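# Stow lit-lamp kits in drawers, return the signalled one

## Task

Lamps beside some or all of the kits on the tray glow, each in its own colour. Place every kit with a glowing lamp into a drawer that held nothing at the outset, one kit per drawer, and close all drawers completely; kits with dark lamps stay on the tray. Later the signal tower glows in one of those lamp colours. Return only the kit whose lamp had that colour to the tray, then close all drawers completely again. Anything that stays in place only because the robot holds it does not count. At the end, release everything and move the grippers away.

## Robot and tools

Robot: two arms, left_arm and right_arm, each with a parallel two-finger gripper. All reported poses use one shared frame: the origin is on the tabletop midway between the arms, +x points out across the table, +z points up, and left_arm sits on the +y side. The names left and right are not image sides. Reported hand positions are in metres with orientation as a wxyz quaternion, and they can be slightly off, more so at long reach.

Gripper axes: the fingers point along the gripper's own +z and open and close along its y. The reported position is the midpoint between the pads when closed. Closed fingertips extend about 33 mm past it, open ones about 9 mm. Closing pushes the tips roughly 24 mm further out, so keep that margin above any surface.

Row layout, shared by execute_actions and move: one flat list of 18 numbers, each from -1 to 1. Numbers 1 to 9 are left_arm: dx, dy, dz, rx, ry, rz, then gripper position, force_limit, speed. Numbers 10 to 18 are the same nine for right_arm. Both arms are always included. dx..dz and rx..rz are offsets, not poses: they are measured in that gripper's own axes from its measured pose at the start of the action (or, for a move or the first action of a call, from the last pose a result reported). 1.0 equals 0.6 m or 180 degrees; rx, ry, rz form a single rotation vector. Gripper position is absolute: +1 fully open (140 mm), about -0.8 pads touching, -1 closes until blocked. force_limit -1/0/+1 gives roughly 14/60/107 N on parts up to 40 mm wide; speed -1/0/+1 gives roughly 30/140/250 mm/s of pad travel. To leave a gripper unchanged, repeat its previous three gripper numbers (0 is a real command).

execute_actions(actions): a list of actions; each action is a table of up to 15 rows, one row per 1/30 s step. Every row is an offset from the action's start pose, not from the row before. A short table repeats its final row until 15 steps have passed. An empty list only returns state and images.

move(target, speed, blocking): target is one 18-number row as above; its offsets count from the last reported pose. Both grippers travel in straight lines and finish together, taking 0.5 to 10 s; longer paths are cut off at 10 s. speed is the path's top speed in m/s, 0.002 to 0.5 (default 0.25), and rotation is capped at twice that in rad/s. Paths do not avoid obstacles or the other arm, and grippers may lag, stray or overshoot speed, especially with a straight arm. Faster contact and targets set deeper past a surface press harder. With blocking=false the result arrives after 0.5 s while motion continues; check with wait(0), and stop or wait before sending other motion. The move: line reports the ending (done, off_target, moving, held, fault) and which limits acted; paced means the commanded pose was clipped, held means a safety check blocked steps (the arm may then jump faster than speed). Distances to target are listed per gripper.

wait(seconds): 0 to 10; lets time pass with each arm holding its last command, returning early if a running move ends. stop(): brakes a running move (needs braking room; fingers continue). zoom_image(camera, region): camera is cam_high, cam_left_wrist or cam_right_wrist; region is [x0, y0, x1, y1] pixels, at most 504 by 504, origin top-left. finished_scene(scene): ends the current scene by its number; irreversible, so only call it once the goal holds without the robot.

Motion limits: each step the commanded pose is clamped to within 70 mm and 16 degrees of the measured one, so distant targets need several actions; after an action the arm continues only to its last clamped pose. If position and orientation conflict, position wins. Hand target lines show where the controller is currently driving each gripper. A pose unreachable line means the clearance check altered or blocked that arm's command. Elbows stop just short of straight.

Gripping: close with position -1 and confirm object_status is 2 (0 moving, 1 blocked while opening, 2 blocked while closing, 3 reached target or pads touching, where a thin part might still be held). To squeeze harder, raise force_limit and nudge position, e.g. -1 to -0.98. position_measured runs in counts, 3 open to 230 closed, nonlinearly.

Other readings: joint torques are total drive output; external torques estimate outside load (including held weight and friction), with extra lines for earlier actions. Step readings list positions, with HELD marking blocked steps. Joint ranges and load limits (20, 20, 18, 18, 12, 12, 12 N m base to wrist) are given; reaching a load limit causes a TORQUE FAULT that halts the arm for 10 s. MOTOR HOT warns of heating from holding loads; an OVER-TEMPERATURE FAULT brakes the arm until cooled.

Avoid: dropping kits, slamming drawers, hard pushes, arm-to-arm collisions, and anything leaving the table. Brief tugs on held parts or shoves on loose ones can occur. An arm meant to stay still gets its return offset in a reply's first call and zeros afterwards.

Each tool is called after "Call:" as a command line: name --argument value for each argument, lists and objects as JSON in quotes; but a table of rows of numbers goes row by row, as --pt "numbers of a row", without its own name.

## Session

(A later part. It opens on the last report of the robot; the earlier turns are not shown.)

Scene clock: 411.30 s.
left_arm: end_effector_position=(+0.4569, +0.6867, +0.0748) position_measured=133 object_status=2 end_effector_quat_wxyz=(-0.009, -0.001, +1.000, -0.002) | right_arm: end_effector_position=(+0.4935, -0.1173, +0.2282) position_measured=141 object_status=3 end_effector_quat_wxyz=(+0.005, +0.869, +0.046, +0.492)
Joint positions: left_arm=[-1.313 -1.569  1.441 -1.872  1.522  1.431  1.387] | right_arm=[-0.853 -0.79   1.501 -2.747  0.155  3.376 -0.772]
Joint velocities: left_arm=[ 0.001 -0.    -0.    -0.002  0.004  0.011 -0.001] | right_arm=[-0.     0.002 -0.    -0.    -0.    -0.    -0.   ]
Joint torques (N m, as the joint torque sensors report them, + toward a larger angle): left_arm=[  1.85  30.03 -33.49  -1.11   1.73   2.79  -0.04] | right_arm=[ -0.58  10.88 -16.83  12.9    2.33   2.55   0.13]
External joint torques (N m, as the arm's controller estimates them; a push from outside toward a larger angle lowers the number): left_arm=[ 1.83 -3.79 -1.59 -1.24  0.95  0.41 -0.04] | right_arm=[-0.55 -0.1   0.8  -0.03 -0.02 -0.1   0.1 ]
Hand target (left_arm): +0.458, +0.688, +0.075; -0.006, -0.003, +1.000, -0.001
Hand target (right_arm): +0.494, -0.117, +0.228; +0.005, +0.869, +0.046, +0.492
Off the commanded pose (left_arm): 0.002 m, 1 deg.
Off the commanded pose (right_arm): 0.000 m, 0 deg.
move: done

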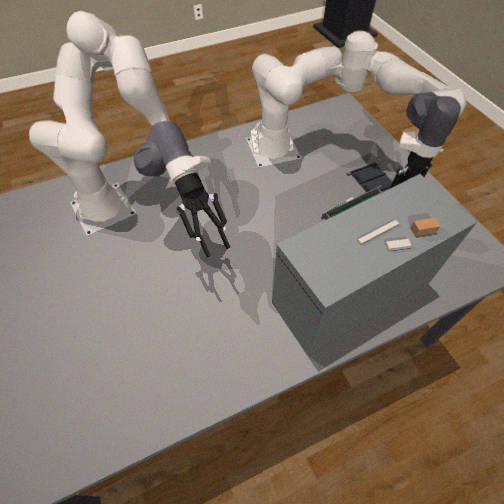

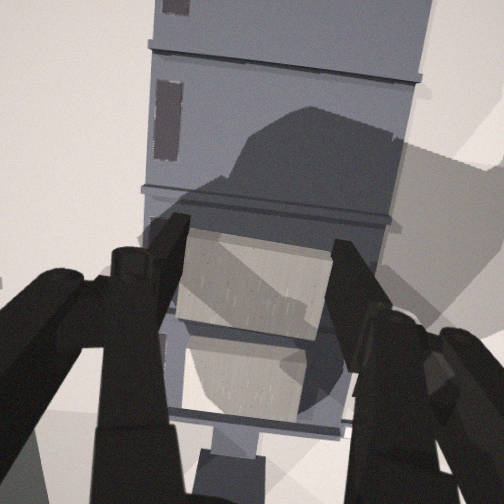

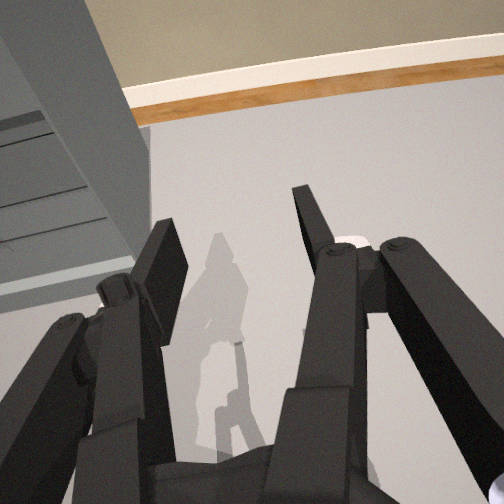

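Call:
move --target '[-0.007,-0.003,0.042,0,0.005,0,-1,-0.2,-0.5,0,0,0,0,0,0,-0.1,0,0]' --speed 0.03

Call:
move --target '[0,0,0,0,0,0,0.3,-0.2,-0.5,0,0,0,0,0,0,-0.1,0,0]'

Call:
move --target '[0.01,-0.03,-0.35,0,0,0,0.3,-0.2,-0.5,0,0,0,0,0,0,-0.1,0,0]'

Call:
move --target '[0.04,-0.44,0,0,-0.222,-0.028,-0.2,-0.2,-0.5,0,0,0,0,0,0,-0.1,0,0]'

Scene clock: 414.47 s.
left_arm: end_effector_position=(+0.4586, +0.6837, +0.0506) position_measured=133 object_status=2 end_effector_quat_wxyz=(-0.019, +0.000, +1.000, -0.003) | right_arm: end_effector_position=(+0.4935, -0.1173, +0.2282) position_measured=141 object_status=3 end_effector_quat_wxyz=(+0.005, +0.869, +0.046, +0.492)
Joint positions: left_arm=[-1.331 -1.58   1.483 -1.86   1.541  1.448  1.387] | right_arm=[-0.853 -0.79   1.501 -2.747  0.155  3.376 -0.772]
Joint velocities: left_arm=[-0.001 -0.001 -0.     0.001  0.002  0.007  0.   ] | right_arm=[-0.001 -0.001  0.001 -0.001 -0.     0.001  0.001]
Joint torques (N m, as the joint torque sensors report them, + toward a larger angle): left_arm=[ -1.91  29.9  -32.58   0.87   1.79   2.86  -0.05] | right_arm=[ -0.44  10.85 -16.89  12.84   2.33   2.54   0.13]
External joint torques (N m, as the arm's controller estimates them; a push from outside toward a larger angle lowers the number): left_arm=[-1.76 -4.19 -0.69  1.17  1.03  0.53 -0.05] | right_arm=[-0.41 -0.06  0.69 -0.05 -0.02 -0.11  0.11]
Hand target (left_arm): +0.461, +0.684, +0.050; -0.017, -0.001, +1.000, -0.002
Hand target (right_arm): +0.494, -0.117, +0.228; +0.005, +0.869, +0.046, +0.492
Off the commanded pose (left_arm): 0.003 m, 0 deg.
Off the commanded pose (right_arm): 0.000 m, 0 deg.
move: done

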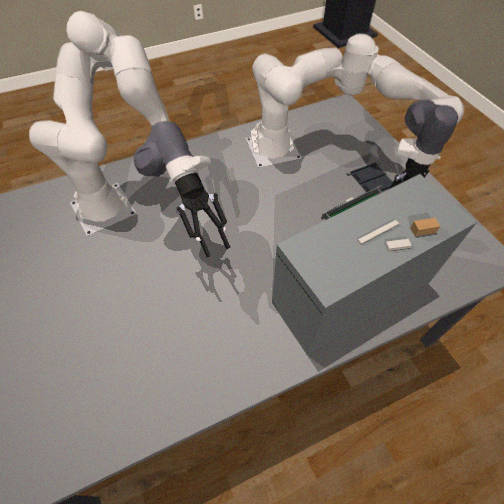

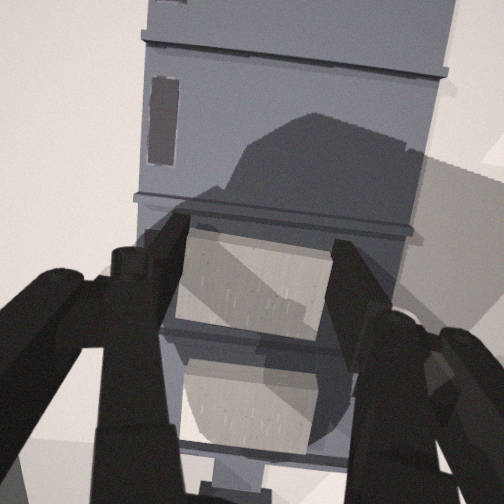

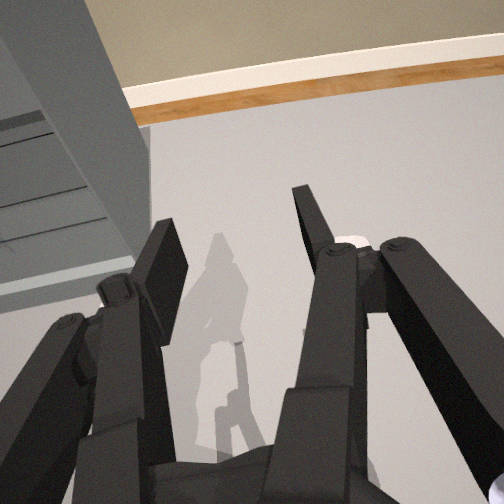

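Scene clock: 415.00 s.
left_arm: end_effector_position=(+0.4586, +0.6837, +0.0506) position_measured=91 object_status=3 end_effector_quat_wxyz=(-0.019, +0.000, +1.000, -0.003) | right_arm: end_effector_position=(+0.4935, -0.1173, +0.2282) position_measured=141 object_status=3 end_effector_quat_wxyz=(+0.005, +0.869, +0.046, +0.492)
Joint positions: left_arm=[-1.331 -1.58   1.483 -1.86   1.541  1.448  1.387] | right_arm=[-0.853 -0.79   1.501 -2.747  0.155  3.376 -0.772]
Joint velocities: left_arm=[0.001 0.    0.001 0.002 0.    0.001 0.001] | right_arm=[ 0.     0.    -0.001 -0.    -0.     0.    -0.001]
Joint torques (N m, as the joint torque sensors report them, + toward a larger angle): left_arm=[  0.61  31.62 -33.04   0.29   0.61   2.31   0.17] | right_arm=[ -0.62  10.88 -16.78  12.74   2.32   2.52   0.15]
External joint torques (N m, as the arm's controller estimates them; a push from outside toward a larger angle lowers the number): left_arm=[ 0.35 -2.54 -1.06  0.33 -0.19 -0.02  0.17] | right_arm=[-0.6  -0.08  0.85 -0.18 -0.03 -0.14  0.12]
Hand target (left_arm): +0.459, +0.684, +0.051; -0.019, +0.000, +1.000, -0.003
Hand target (right_arm): +0.494, -0.117, +0.228; +0.005, +0.869, +0.046, +0.492
Off the commanded pose (left_arm): 0.000 m, 0 deg.
Off the commanded pose (right_arm): 0.000 m, 0 deg.
move: done

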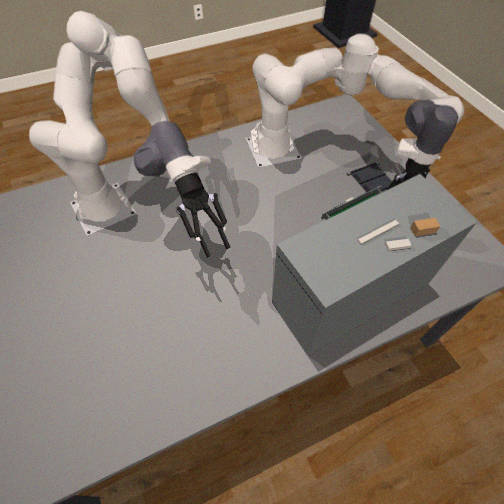

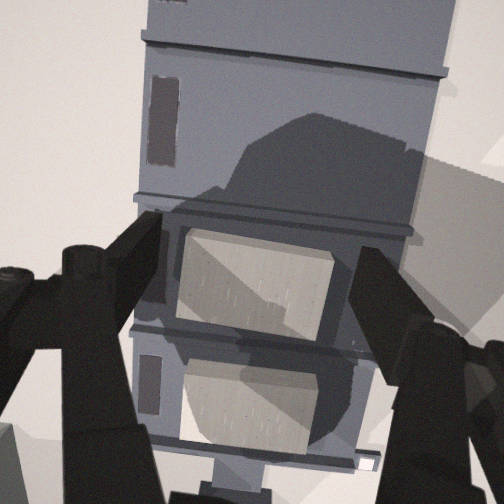

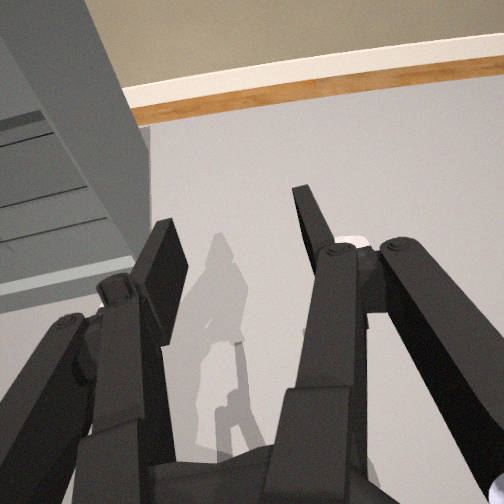

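Scene clock: 416.50 s.
left_arm: end_effector_position=(+0.4607, +0.6693, +0.2632) position_measured=91 object_status=3 end_effector_quat_wxyz=(-0.014, -0.003, +1.000, -0.004) | right_arm: end_effector_position=(+0.4935, -0.1173, +0.2282) position_measured=141 object_status=3 end_effector_quat_wxyz=(+0.005, +0.869, +0.046, +0.492)
Joint positions: left_arm=[-1.427 -1.329  1.207 -1.654  1.271  1.214  1.394] | right_arm=[-0.853 -0.79   1.501 -2.747  0.155  3.376 -0.772]
Joint velocities: left_arm=[-0.002  0.001  0.     0.001 -0.    -0.012  0.003] | right_arm=[-0.    -0.001 -0.     0.001 -0.001 -0.     0.   ]
Joint torques (N m, as the joint torque sensors report them, + toward a larger angle): left_arm=[ -1.55  32.52 -29.44   5.76  -0.43   1.8    0.3 ] | right_arm=[ -0.26  10.98 -16.71  12.71   2.29   2.52   0.14]
External joint torques (N m, as the arm's controller estimates them; a push from outside toward a larger angle lowers the number): left_arm=[-1.59 -2.79 -0.42  1.55 -1.17 -0.57  0.3 ] | right_arm=[-0.26  0.09  0.88 -0.21 -0.05 -0.14  0.11]
Hand target (left_arm): +0.460, +0.668, +0.263; -0.017, +0.001, +1.000, -0.006
Hand target (right_arm): +0.494, -0.117, +0.228; +0.005, +0.869, +0.046, +0.492
Off the commanded pose (left_arm): 0.003 m, 1 deg.
Off the commanded pose (right_arm): 0.000 m, 0 deg.
move: done

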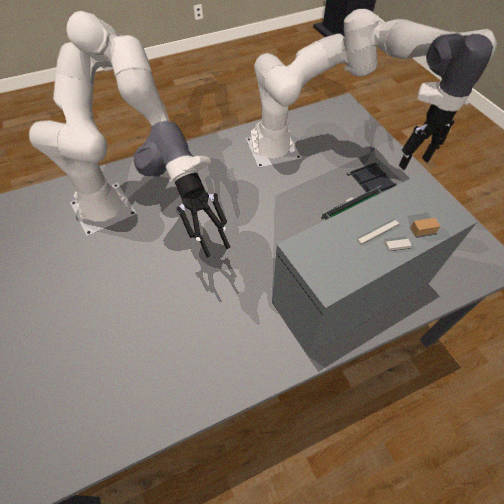

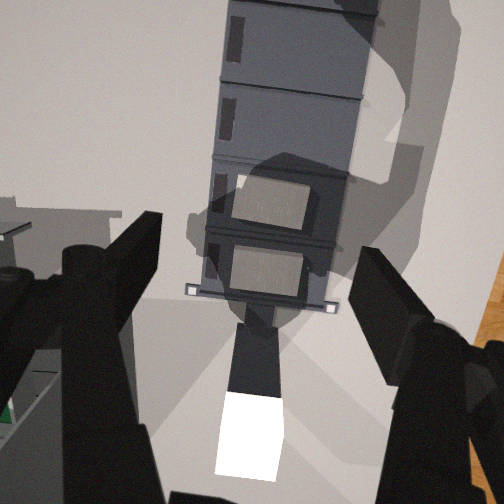

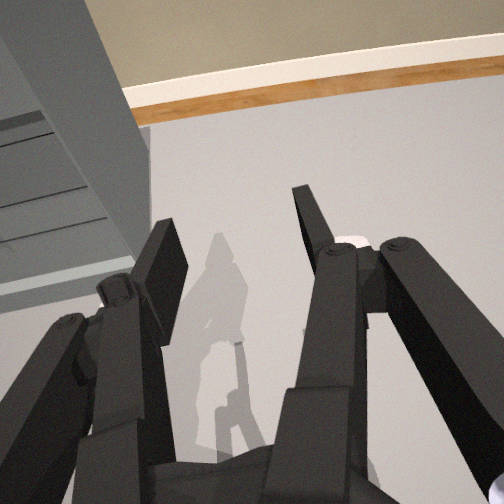

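Scene clock: 418.93 s.
left_arm: end_effector_position=(+0.4368, +0.4120, +0.2694) position_measured=154 object_status=3 end_effector_quat_wxyz=(+0.330, -0.047, +0.943, -0.002) | right_arm: end_effector_position=(+0.4935, -0.1173, +0.2282) position_measured=141 object_status=3 end_effector_quat_wxyz=(+0.005, +0.869, +0.046, +0.492)
Joint positions: left_arm=[-1.101 -1.712  1.055 -2.75   1.661  1.68   0.651] | right_arm=[-0.853 -0.79   1.501 -2.747  0.155  3.376 -0.772]
Joint velocities: left_arm=[ 0.001  0.001  0.001 -0.001 -0.     0.    -0.032] | right_arm=[ 0.    -0.001 -0.    -0.001  0.001 -0.001 -0.   ]
Joint torques (N m, as the joint torque sensors report them, + toward a larger angle): left_arm=[ -0.46  13.66 -20.95   5.98   2.63   3.36  -0.09] | right_arm=[ -0.5   11.   -16.81  12.96   2.3    2.54   0.14]
External joint torques (N m, as the arm's controller estimates them; a push from outside toward a larger angle lowers the number): left_arm=[-0.47 -2.6   0.04 -1.32  0.98  0.45 -0.07] | right_arm=[-0.49  0.09  0.79  0.07 -0.05 -0.12  0.11]
Hand target (left_arm): +0.437, +0.410, +0.270; +0.332, -0.051, +0.942, -0.005
Hand target (right_arm): +0.494, -0.117, +0.228; +0.005, +0.869, +0.046, +0.492
Off the commanded pose (left_arm): 0.008 m, 0 deg.
Off the commanded pose (right_arm): 0.000 m, 0 deg.
move: off_target (left_arm)

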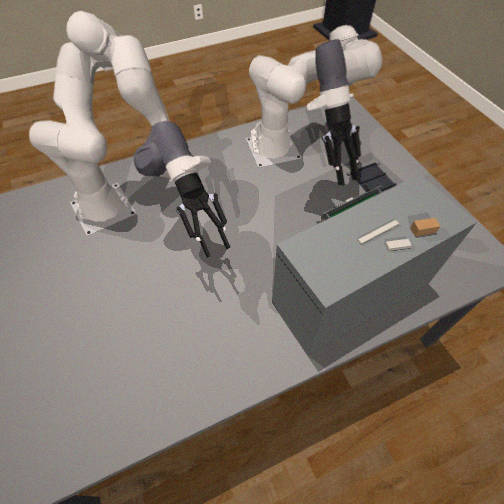

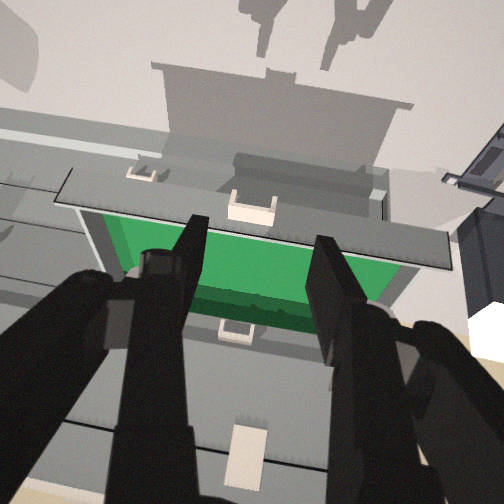

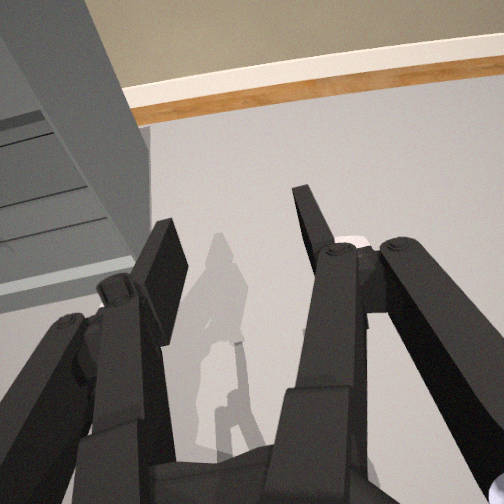

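Call:
move --target '[0.04,-0.013,0.01,0,0,0,-0.2,-0.2,-0.5,0,0,0,0,0,0,-0.1,0,0]' --speed 0.1

Call:
move --target '[-0.008,0,0.1,0,0,0,-0.2,-0.2,-0.5,0,0,0,0,0,0,-0.1,0,0]' --speed 0.08

Call:
move --target '[0,0,0,0,0,0,-1,-0.3,-0.7,0,0,0,0,0,0,-0.1,0,0]'

Call:
move --target '[-0.15,0.004,0.125,0,-0.05,0,-1,-0.3,-0.7,0,0,0,0,0,0,-0.1,0,0]' --speed 0.055

Scene clock: 422.37 s.
left_arm: end_effector_position=(+0.4218, +0.4026, +0.2494) position_measured=154 object_status=3 end_effector_quat_wxyz=(+0.327, -0.045, +0.944, -0.001) | right_arm: end_effector_position=(+0.4935, -0.1173, +0.2282) position_measured=141 object_status=3 end_effector_quat_wxyz=(+0.005, +0.869, +0.046, +0.492)
Joint positions: left_arm=[-1.059 -1.734  1.091 -2.817  1.687  1.685  0.635] | right_arm=[-0.853 -0.79   1.501 -2.747  0.155  3.376 -0.772]
Joint velocities: left_arm=[ 0.004 -0.005  0.003 -0.003  0.01   0.002 -0.006] | right_arm=[-0.    -0.001  0.    -0.001  0.001 -0.     0.001]
Joint torques (N m, as the joint torque sensors report them, + toward a larger angle): left_arm=[  2.11  12.95 -20.41   5.06   2.66   3.28  -0.07] | right_arm=[ -0.47  11.21 -16.6   12.81   2.31   2.53   0.15]
External joint torques (N m, as the arm's controller estimates them; a push from outside toward a larger angle lowers the number): left_arm=[ 2.06 -2.29 -0.32 -2.01  1.    0.4  -0.06] | right_arm=[-0.42  0.27  0.98 -0.04 -0.03 -0.11  0.12]
Hand target (left_arm): +0.422, +0.403, +0.250; +0.329, -0.047, +0.943, -0.002
Hand target (right_arm): +0.494, -0.117, +0.228; +0.005, +0.869, +0.046, +0.492
Off the commanded pose (left_arm): 0.001 m, 0 deg.
Off the commanded pose (right_arm): 0.000 m, 0 deg.
move: done

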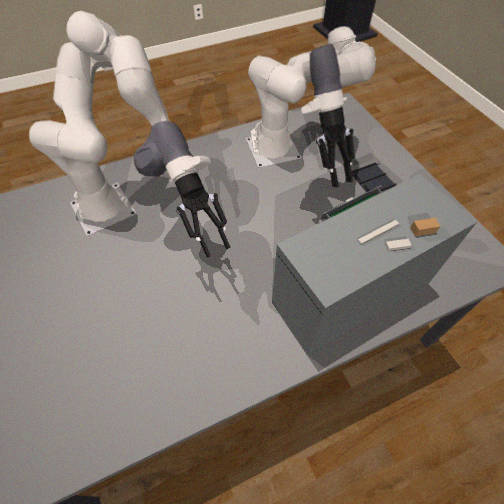

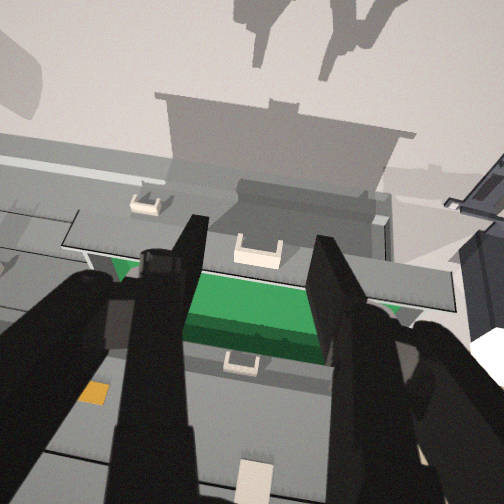

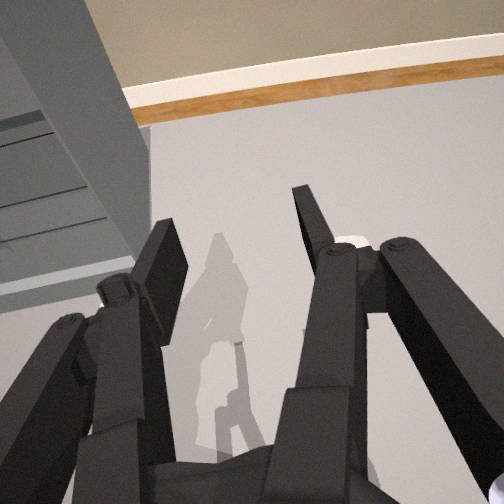

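Scene clock: 423.53 s.
left_arm: end_effector_position=(+0.4606, +0.4041, +0.2032) position_measured=154 object_status=3 end_effector_quat_wxyz=(+0.324, -0.042, +0.945, +0.002) | right_arm: end_effector_position=(+0.4935, -0.1173, +0.2282) position_measured=141 object_status=3 end_effector_quat_wxyz=(+0.005, +0.869, +0.046, +0.492)
Joint positions: left_arm=[-1.121 -1.72   1.276 -2.758  1.873  1.735  0.627] | right_arm=[-0.853 -0.79   1.501 -2.747  0.155  3.376 -0.772]
Joint velocities: left_arm=[-0.003 -0.001  0.003  0.001  0.013  0.004 -0.003] | right_arm=[ 0.     0.    -0.001 -0.002 -0.    -0.    -0.001]
Joint torques (N m, as the joint torque sensors report them, + toward a larger angle): left_arm=[ -0.74  12.68 -21.36   5.     2.66   3.35  -0.12] | right_arm=[ -0.49  11.   -17.    12.82   2.33   2.52   0.11]
External joint torques (N m, as the arm's controller estimates them; a push from outside toward a larger angle lowers the number): left_arm=[-0.63 -2.82  1.18  1.8   1.06  0.47 -0.1 ] | right_arm=[-0.46  0.04  0.6  -0.01 -0.01 -0.13  0.09]
Hand target (left_arm): +0.463, +0.404, +0.204; +0.327, -0.044, +0.944, +0.000
Hand target (right_arm): +0.494, -0.117, +0.228; +0.005, +0.869, +0.046, +0.492
Off the commanded pose (left_arm): 0.003 m, 1 deg.
Off the commanded pose (right_arm): 0.000 m, 0 deg.
move: done

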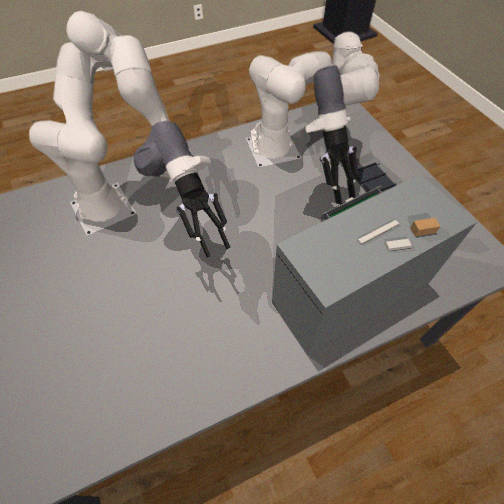

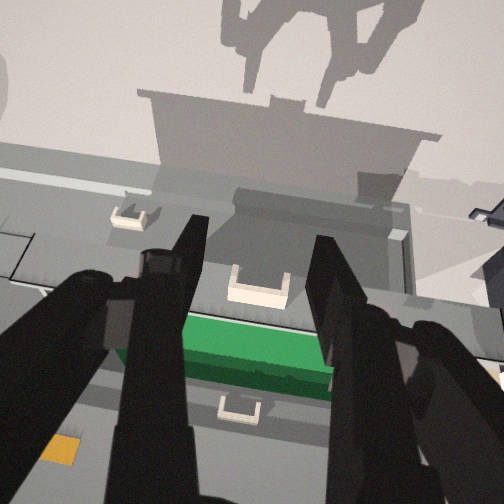

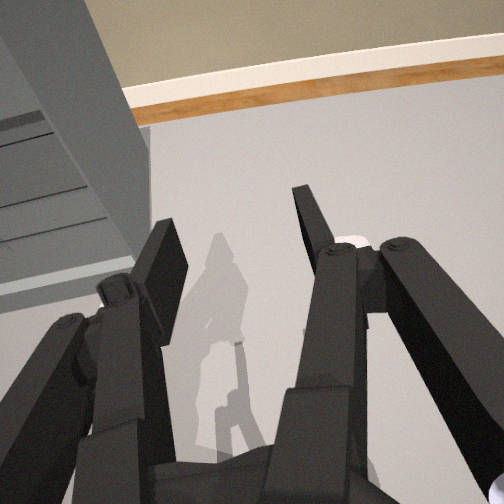

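Scene clock: 424.13 s.
left_arm: end_effector_position=(+0.4609, +0.4069, +0.2034) position_measured=193 object_status=2 end_effector_quat_wxyz=(+0.324, -0.045, +0.945, +0.004) | right_arm: end_effector_position=(+0.4935, -0.1173, +0.2282) position_measured=141 object_status=3 end_effector_quat_wxyz=(+0.005, +0.869, +0.046, +0.492)
Joint positions: left_arm=[-1.12  -1.72   1.275 -2.756  1.874  1.732  0.627] | right_arm=[-0.853 -0.79   1.501 -2.747  0.155  3.376 -0.772]
Joint velocities: left_arm=[ 0.     0.     0.     0.002  0.001 -0.001  0.   ] | right_arm=[-0.     0.     0.     0.    -0.001  0.    -0.001]
Joint torques (N m, as the joint torque sensors report them, + toward a larger angle): left_arm=[ -1.05  12.74 -23.34   2.59   1.4    3.22   0.09] | right_arm=[ -0.39  10.95 -16.73  12.75   2.33   2.53   0.1 ]
External joint torques (N m, as the arm's controller estimates them; a push from outside toward a larger angle lowers the number): left_arm=[-1.11 -2.84 -0.74 -0.78 -0.23  0.36  0.11] | right_arm=[-0.5   0.01  0.79 -0.22  0.   -0.14  0.08]
Hand target (left_arm): +0.461, +0.404, +0.203; +0.324, -0.042, +0.945, +0.002
Hand target (right_arm): +0.494, -0.117, +0.228; +0.005, +0.869, +0.046, +0.492
Off the commanded pose (left_arm): 0.003 m, 0 deg.
Off the commanded pose (right_arm): 0.000 m, 0 deg.
move: done

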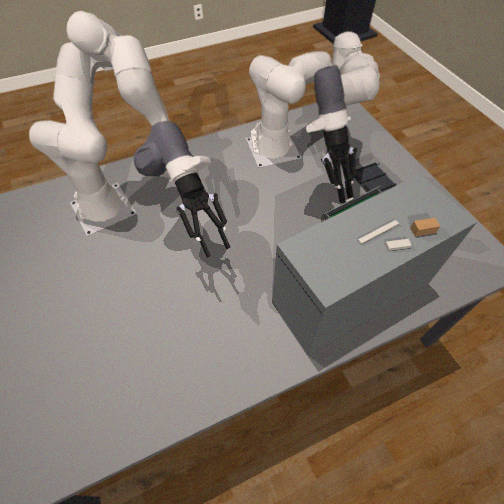

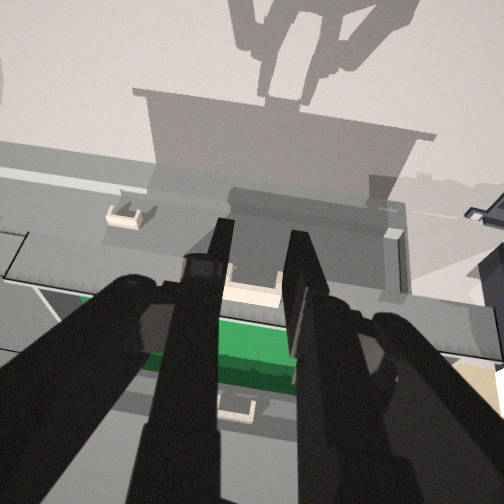

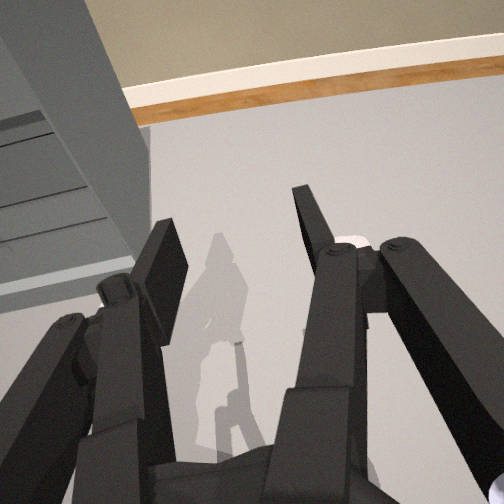

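Scene clock: 426.60 s.
left_arm: end_effector_position=(+0.5764, +0.4208, +0.2000) position_measured=194 object_status=2 end_effector_quat_wxyz=(+0.397, -0.046, +0.917, +0.010) | right_arm: end_effector_position=(+0.4935, -0.1173, +0.2282) position_measured=141 object_status=3 end_effector_quat_wxyz=(+0.005, +0.869, +0.046, +0.492)
Joint positions: left_arm=[-1.319 -1.744  1.42  -2.523  2.188  1.862  0.625] | right_arm=[-0.853 -0.79   1.501 -2.747  0.155  3.376 -0.772]
Joint velocities: left_arm=[-0.002 -0.006  0.003  0.001  0.011 -0.     0.001] | right_arm=[ 0.002 -0.001 -0.    -0.    -0.001  0.     0.   ]
Joint torques (N m, as the joint torque sensors report them, + toward a larger angle): left_arm=[ -3.19  15.37 -26.06  -0.2    1.95   3.56   0.06] | right_arm=[ -0.64  10.89 -16.77  12.89   2.32   2.57   0.14]
External joint torques (N m, as the arm's controller estimates them; a push from outside toward a larger angle lowers the number): left_arm=[-3.24 -4.03  1.18  1.01  0.4   0.8   0.08] | right_arm=[-0.7  -0.03  0.77 -0.03 -0.01 -0.09  0.11]
Hand target (left_arm): +0.577, +0.417, +0.199; +0.398, -0.044, +0.916, +0.007
Hand target (right_arm): +0.494, -0.117, +0.228; +0.005, +0.869, +0.046, +0.492
Off the commanded pose (left_arm): 0.002 m, 0 deg.
Off the commanded pose (right_arm): 0.000 m, 0 deg.
move: done

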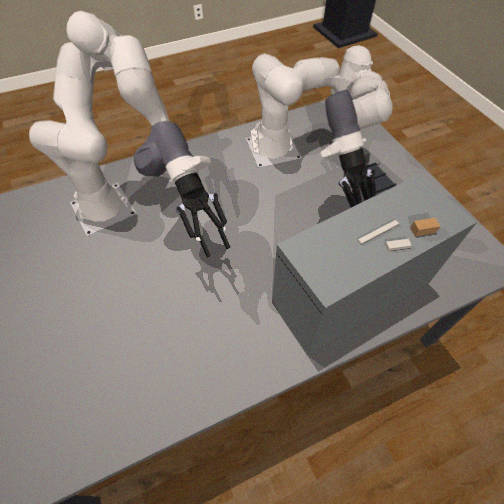

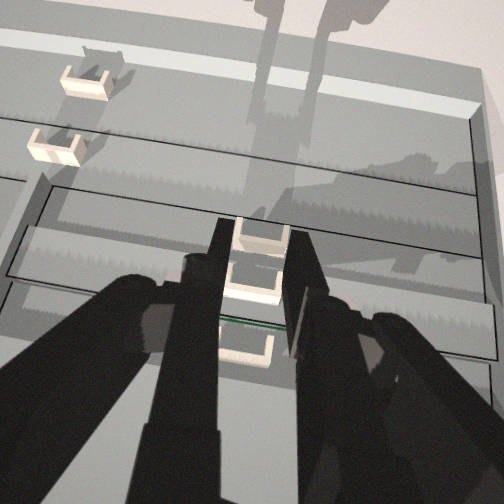

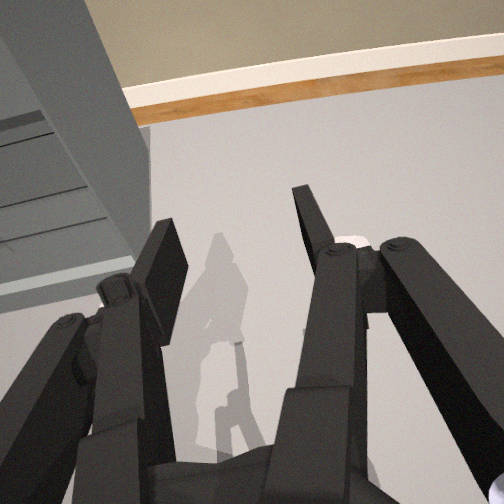

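Call:
move --target '[-0.008,0,-0.008,0,-0.055,0,-0.25,-0.3,-0.7,0,0,0,0,0,0,-0.1,0,0]' --speed 0.04

Call:
move --target '[-0.026,0,0.038,0,0,0,-0.25,-0.3,-0.7,0,0,0,0,0,0,-0.1,0,0]' --speed 0.02

Call:
move --target '[0,0,-0.17,0,0.08,0,-0.25,-0.3,-0.7,0,0,0,0,0,0,-0.1,0,0]' --speed 0.15

Call:
zoom_image --camera "cam_left_wrist" --region '[0,60,504,330]'

Scene clock: 431.83 s.
left_arm: end_effector_position=(+0.5761, +0.4225, +0.2043) position_measured=160 object_status=3 end_effector_quat_wxyz=(+0.471, -0.042, +0.881, +0.018) | right_arm: end_effector_position=(+0.4935, -0.1173, +0.2282) position_measured=141 object_status=3 end_effector_quat_wxyz=(+0.005, +0.869, +0.046, +0.492)
Joint positions: left_arm=[-1.222 -1.772  1.531 -2.607  2.428  1.987  0.568] | right_arm=[-0.853 -0.79   1.501 -2.747  0.155  3.376 -0.772]
Joint velocities: left_arm=[ 0.001  0.001  0.003 -0.002  0.018  0.016 -0.018] | right_arm=[-0.001 -0.     0.001 -0.     0.001 -0.001 -0.002]
Joint torques (N m, as the joint torque sensors report them, + toward a larger angle): left_arm=[  1.81  13.68 -26.37  -3.94   2.44   2.95  -0.18] | right_arm=[ -0.6   10.99 -16.87  12.75   2.3    2.51   0.14]
External joint torques (N m, as the arm's controller estimates them; a push from outside toward a larger angle lowers the number): left_arm=[ 1.94 -3.37 -0.52 -0.76  1.06  0.46 -0.15] | right_arm=[-0.63  0.05  0.7  -0.19 -0.04 -0.15  0.12]
Hand target (left_arm): +0.576, +0.422, +0.206; +0.474, -0.045, +0.879, +0.015
Hand target (right_arm): +0.494, -0.117, +0.228; +0.005, +0.869, +0.046, +0.492
Off the commanded pose (left_arm): 0.003 m, 1 deg.
Off the commanded pose (right_arm): 0.000 m, 0 deg.
joint sent to its limit (left arm) — the command would take joint 2 (shoulder) past its lower limit, so that joint was sent only as far as its limit.
move: done

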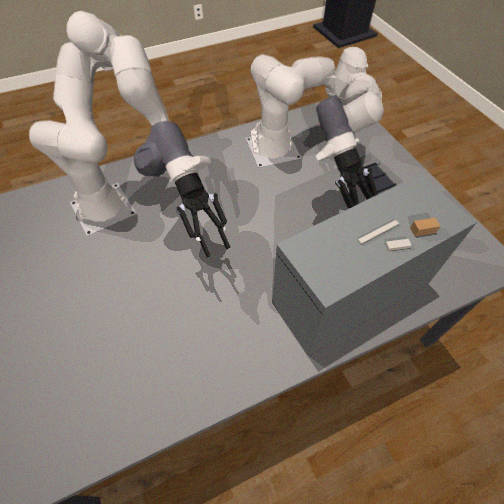

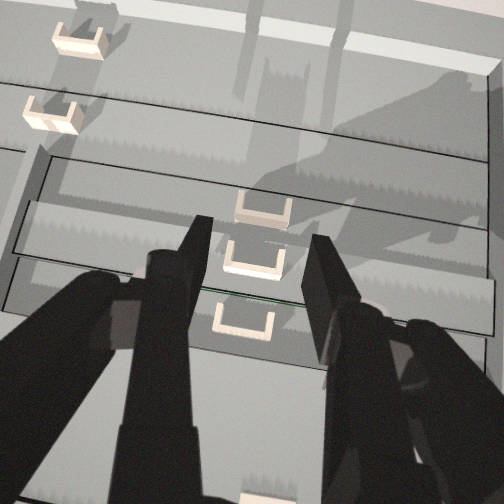

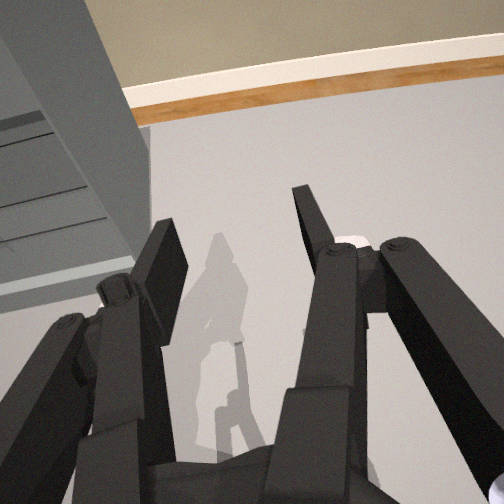

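Scene clock: 433.43 s.
left_arm: end_effector_position=(+0.5965, +0.4242, +0.2034) position_measured=160 object_status=3 end_effector_quat_wxyz=(+0.468, -0.046, +0.882, +0.018) | right_arm: end_effector_position=(+0.4935, -0.1173, +0.2282) position_measured=141 object_status=3 end_effector_quat_wxyz=(+0.005, +0.869, +0.046, +0.492)
Joint positions: left_arm=[-1.286 -1.772  1.519 -2.541  2.426  1.979  0.567] | right_arm=[-0.853 -0.79   1.501 -2.747  0.155  3.376 -0.772]
Joint velocities: left_arm=[-0.003  0.001 -0.001  0.001 -0.002 -0.007 -0.003] | right_arm=[ 0.001 -0.001  0.001 -0.001  0.     0.     0.001]
Joint torques (N m, as the joint torque sensors report them, + toward a larger angle): left_arm=[ -8.38  15.26 -28.09   7.33   2.78   4.78   0.61] | right_arm=[ -0.37  10.81 -16.54  12.68   2.32   2.52   0.12]
External joint torques (N m, as the arm's controller estimates them; a push from outside toward a larger angle lowers the number): left_arm=[-8.43 -3.07 -1.24 10.44  1.38  2.31  0.64] | right_arm=[-0.45 -0.11  0.96 -0.21  0.   -0.14  0.09]
Hand target (left_arm): +0.603, +0.424, +0.205; +0.471, -0.042, +0.881, +0.017
Hand target (right_arm): +0.494, -0.117, +0.228; +0.005, +0.869, +0.046, +0.492
Off the commanded pose (left_arm): 0.007 m, 1 deg.
Off the commanded pose (right_arm): 0.000 m, 0 deg.
move: off_target (left_arm)

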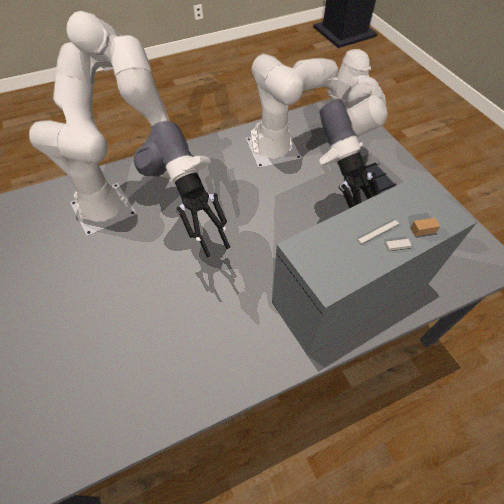

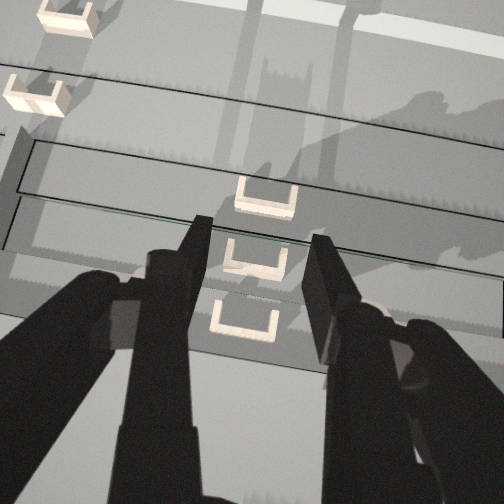

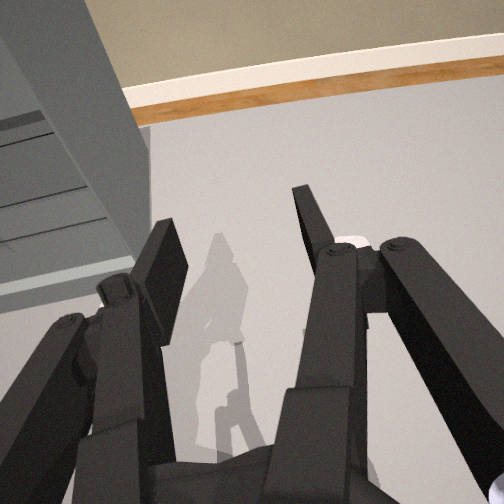

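Scene clock: 434.87 s.
left_arm: end_effector_position=(+0.5136, +0.4145, +0.2639) position_measured=160 object_status=3 end_effector_quat_wxyz=(+0.357, -0.048, +0.933, +0.009) | right_arm: end_effector_position=(+0.4935, -0.1173, +0.2282) position_measured=141 object_status=3 end_effector_quat_wxyz=(+0.005, +0.869, +0.046, +0.492)
Joint positions: left_arm=[-1.256 -1.645  1.176 -2.598  1.85   1.751  0.621] | right_arm=[-0.853 -0.79   1.501 -2.747  0.155  3.376 -0.772]
Joint velocities: left_arm=[ 0.    -0.001 -0.001  0.    -0.009 -0.007  0.007] | right_arm=[ 0.    -0.001  0.     0.     0.     0.     0.   ]
Joint torques (N m, as the joint torque sensors report them, + toward a larger angle): left_arm=[  1.53  17.06 -27.24   6.53   0.39   2.42   0.27] | right_arm=[ -0.46  11.01 -16.8   12.63   2.31   2.52   0.15]
External joint torques (N m, as the arm's controller estimates them; a push from outside toward a larger angle lowers the number): left_arm=[ 1.48 -1.1  -2.4   1.39 -1.27 -0.4   0.29] | right_arm=[-0.47  0.09  0.78 -0.31 -0.03 -0.14  0.12]
Hand target (left_arm): +0.513, +0.417, +0.264; +0.355, -0.048, +0.934, +0.011
Hand target (right_arm): +0.494, -0.117, +0.228; +0.005, +0.869, +0.046, +0.492
Off the commanded pose (left_arm): 0.004 m, 1 deg.
Off the commanded pose (right_arm): 0.000 m, 0 deg.
move: off_target (left_arm)

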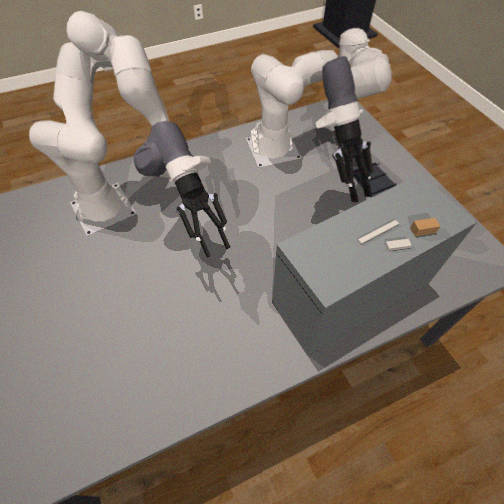

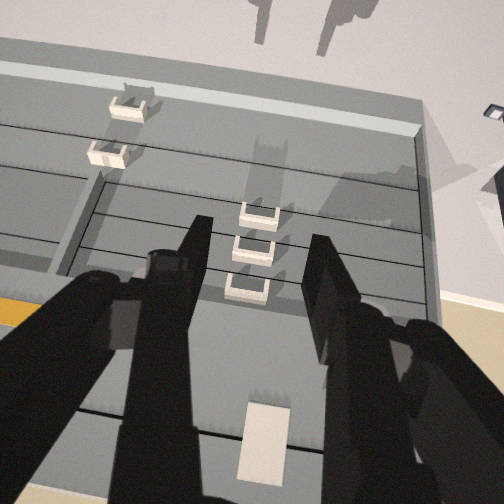

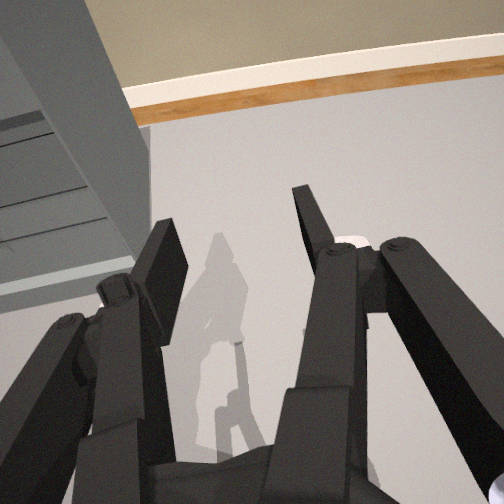

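Region (0, 60, 504, 330) of cam_left_wrist's 504x504 image, scaled by 1.000; it fills the top 270 rows of this view, and the rest is white.

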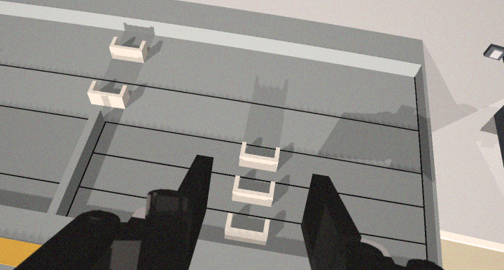

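Call:
move --target '[0.06,0.25,-0.12,0,0.23,0.03,0.3,-0.2,-0.5,0,0,0,0,0,0,-0.1,0,0]'

Scene clock: 437.77 s.
left_arm: end_effector_position=(+0.4267, +0.5569, +0.2910) position_measured=91 object_status=3 end_effector_quat_wxyz=(+0.004, -0.008, +1.000, +0.013) | right_arm: end_effector_position=(+0.4935, -0.1173, +0.2282) position_measured=141 object_status=3 end_effector_quat_wxyz=(+0.005, +0.869, +0.046, +0.492)
Joint positions: left_arm=[-1.368 -1.327  1.077 -1.948  1.168  1.221  1.117] | right_arm=[-0.853 -0.79   1.501 -2.747  0.155  3.376 -0.772]
Joint velocities: left_arm=[-0.001 -0.001  0.001  0.002  0.    -0.01   0.027] | right_arm=[-0.002 -0.    -0.     0.    -0.001 -0.     0.001]
Joint torques (N m, as the joint torque sensors report them, + toward a larger angle): left_arm=[ -1.45  25.24 -29.24   8.56  -0.16   1.89   0.31] | right_arm=[ -0.38  10.96 -16.7   12.91   2.33   2.53   0.13]
External joint torques (N m, as the arm's controller estimates them; a push from outside toward a larger angle lowers the number): left_arm=[-1.6  -2.04 -1.61  1.37 -1.02 -0.52  0.31] | right_arm=[-0.33  0.    0.93 -0.01 -0.02 -0.13  0.1 ]
Hand target (left_arm): +0.426, +0.556, +0.290; +0.001, -0.002, +1.000, +0.012
Hand target (right_arm): +0.494, -0.117, +0.228; +0.005, +0.869, +0.046, +0.492
Off the commanded pose (left_arm): 0.002 m, 1 deg.
Off the commanded pose (right_arm): 0.000 m, 0 deg.
move: done

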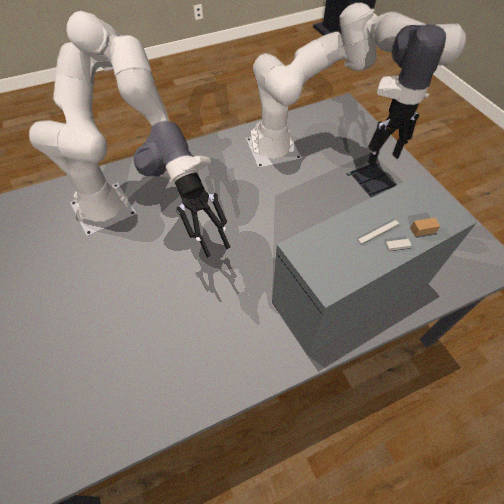

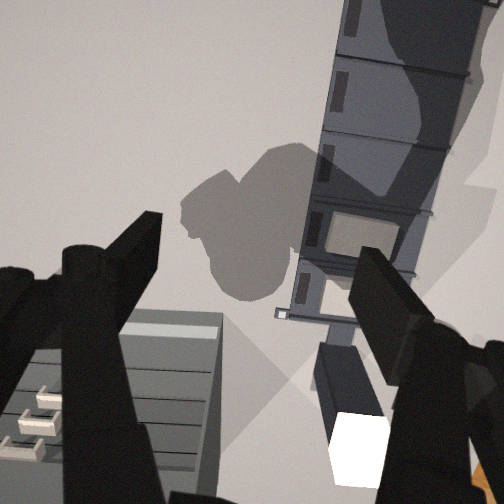

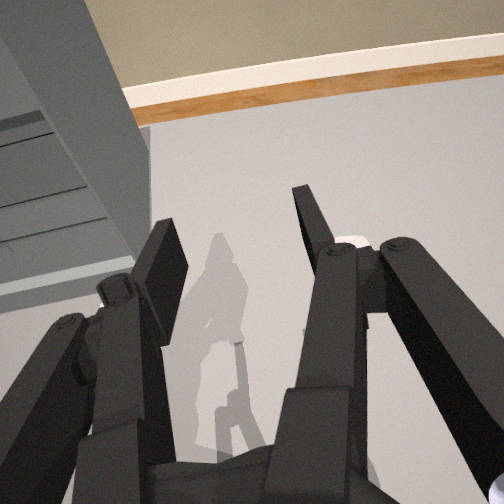

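Call:
finished_scene --scene 2

The scene is finished: the task was done.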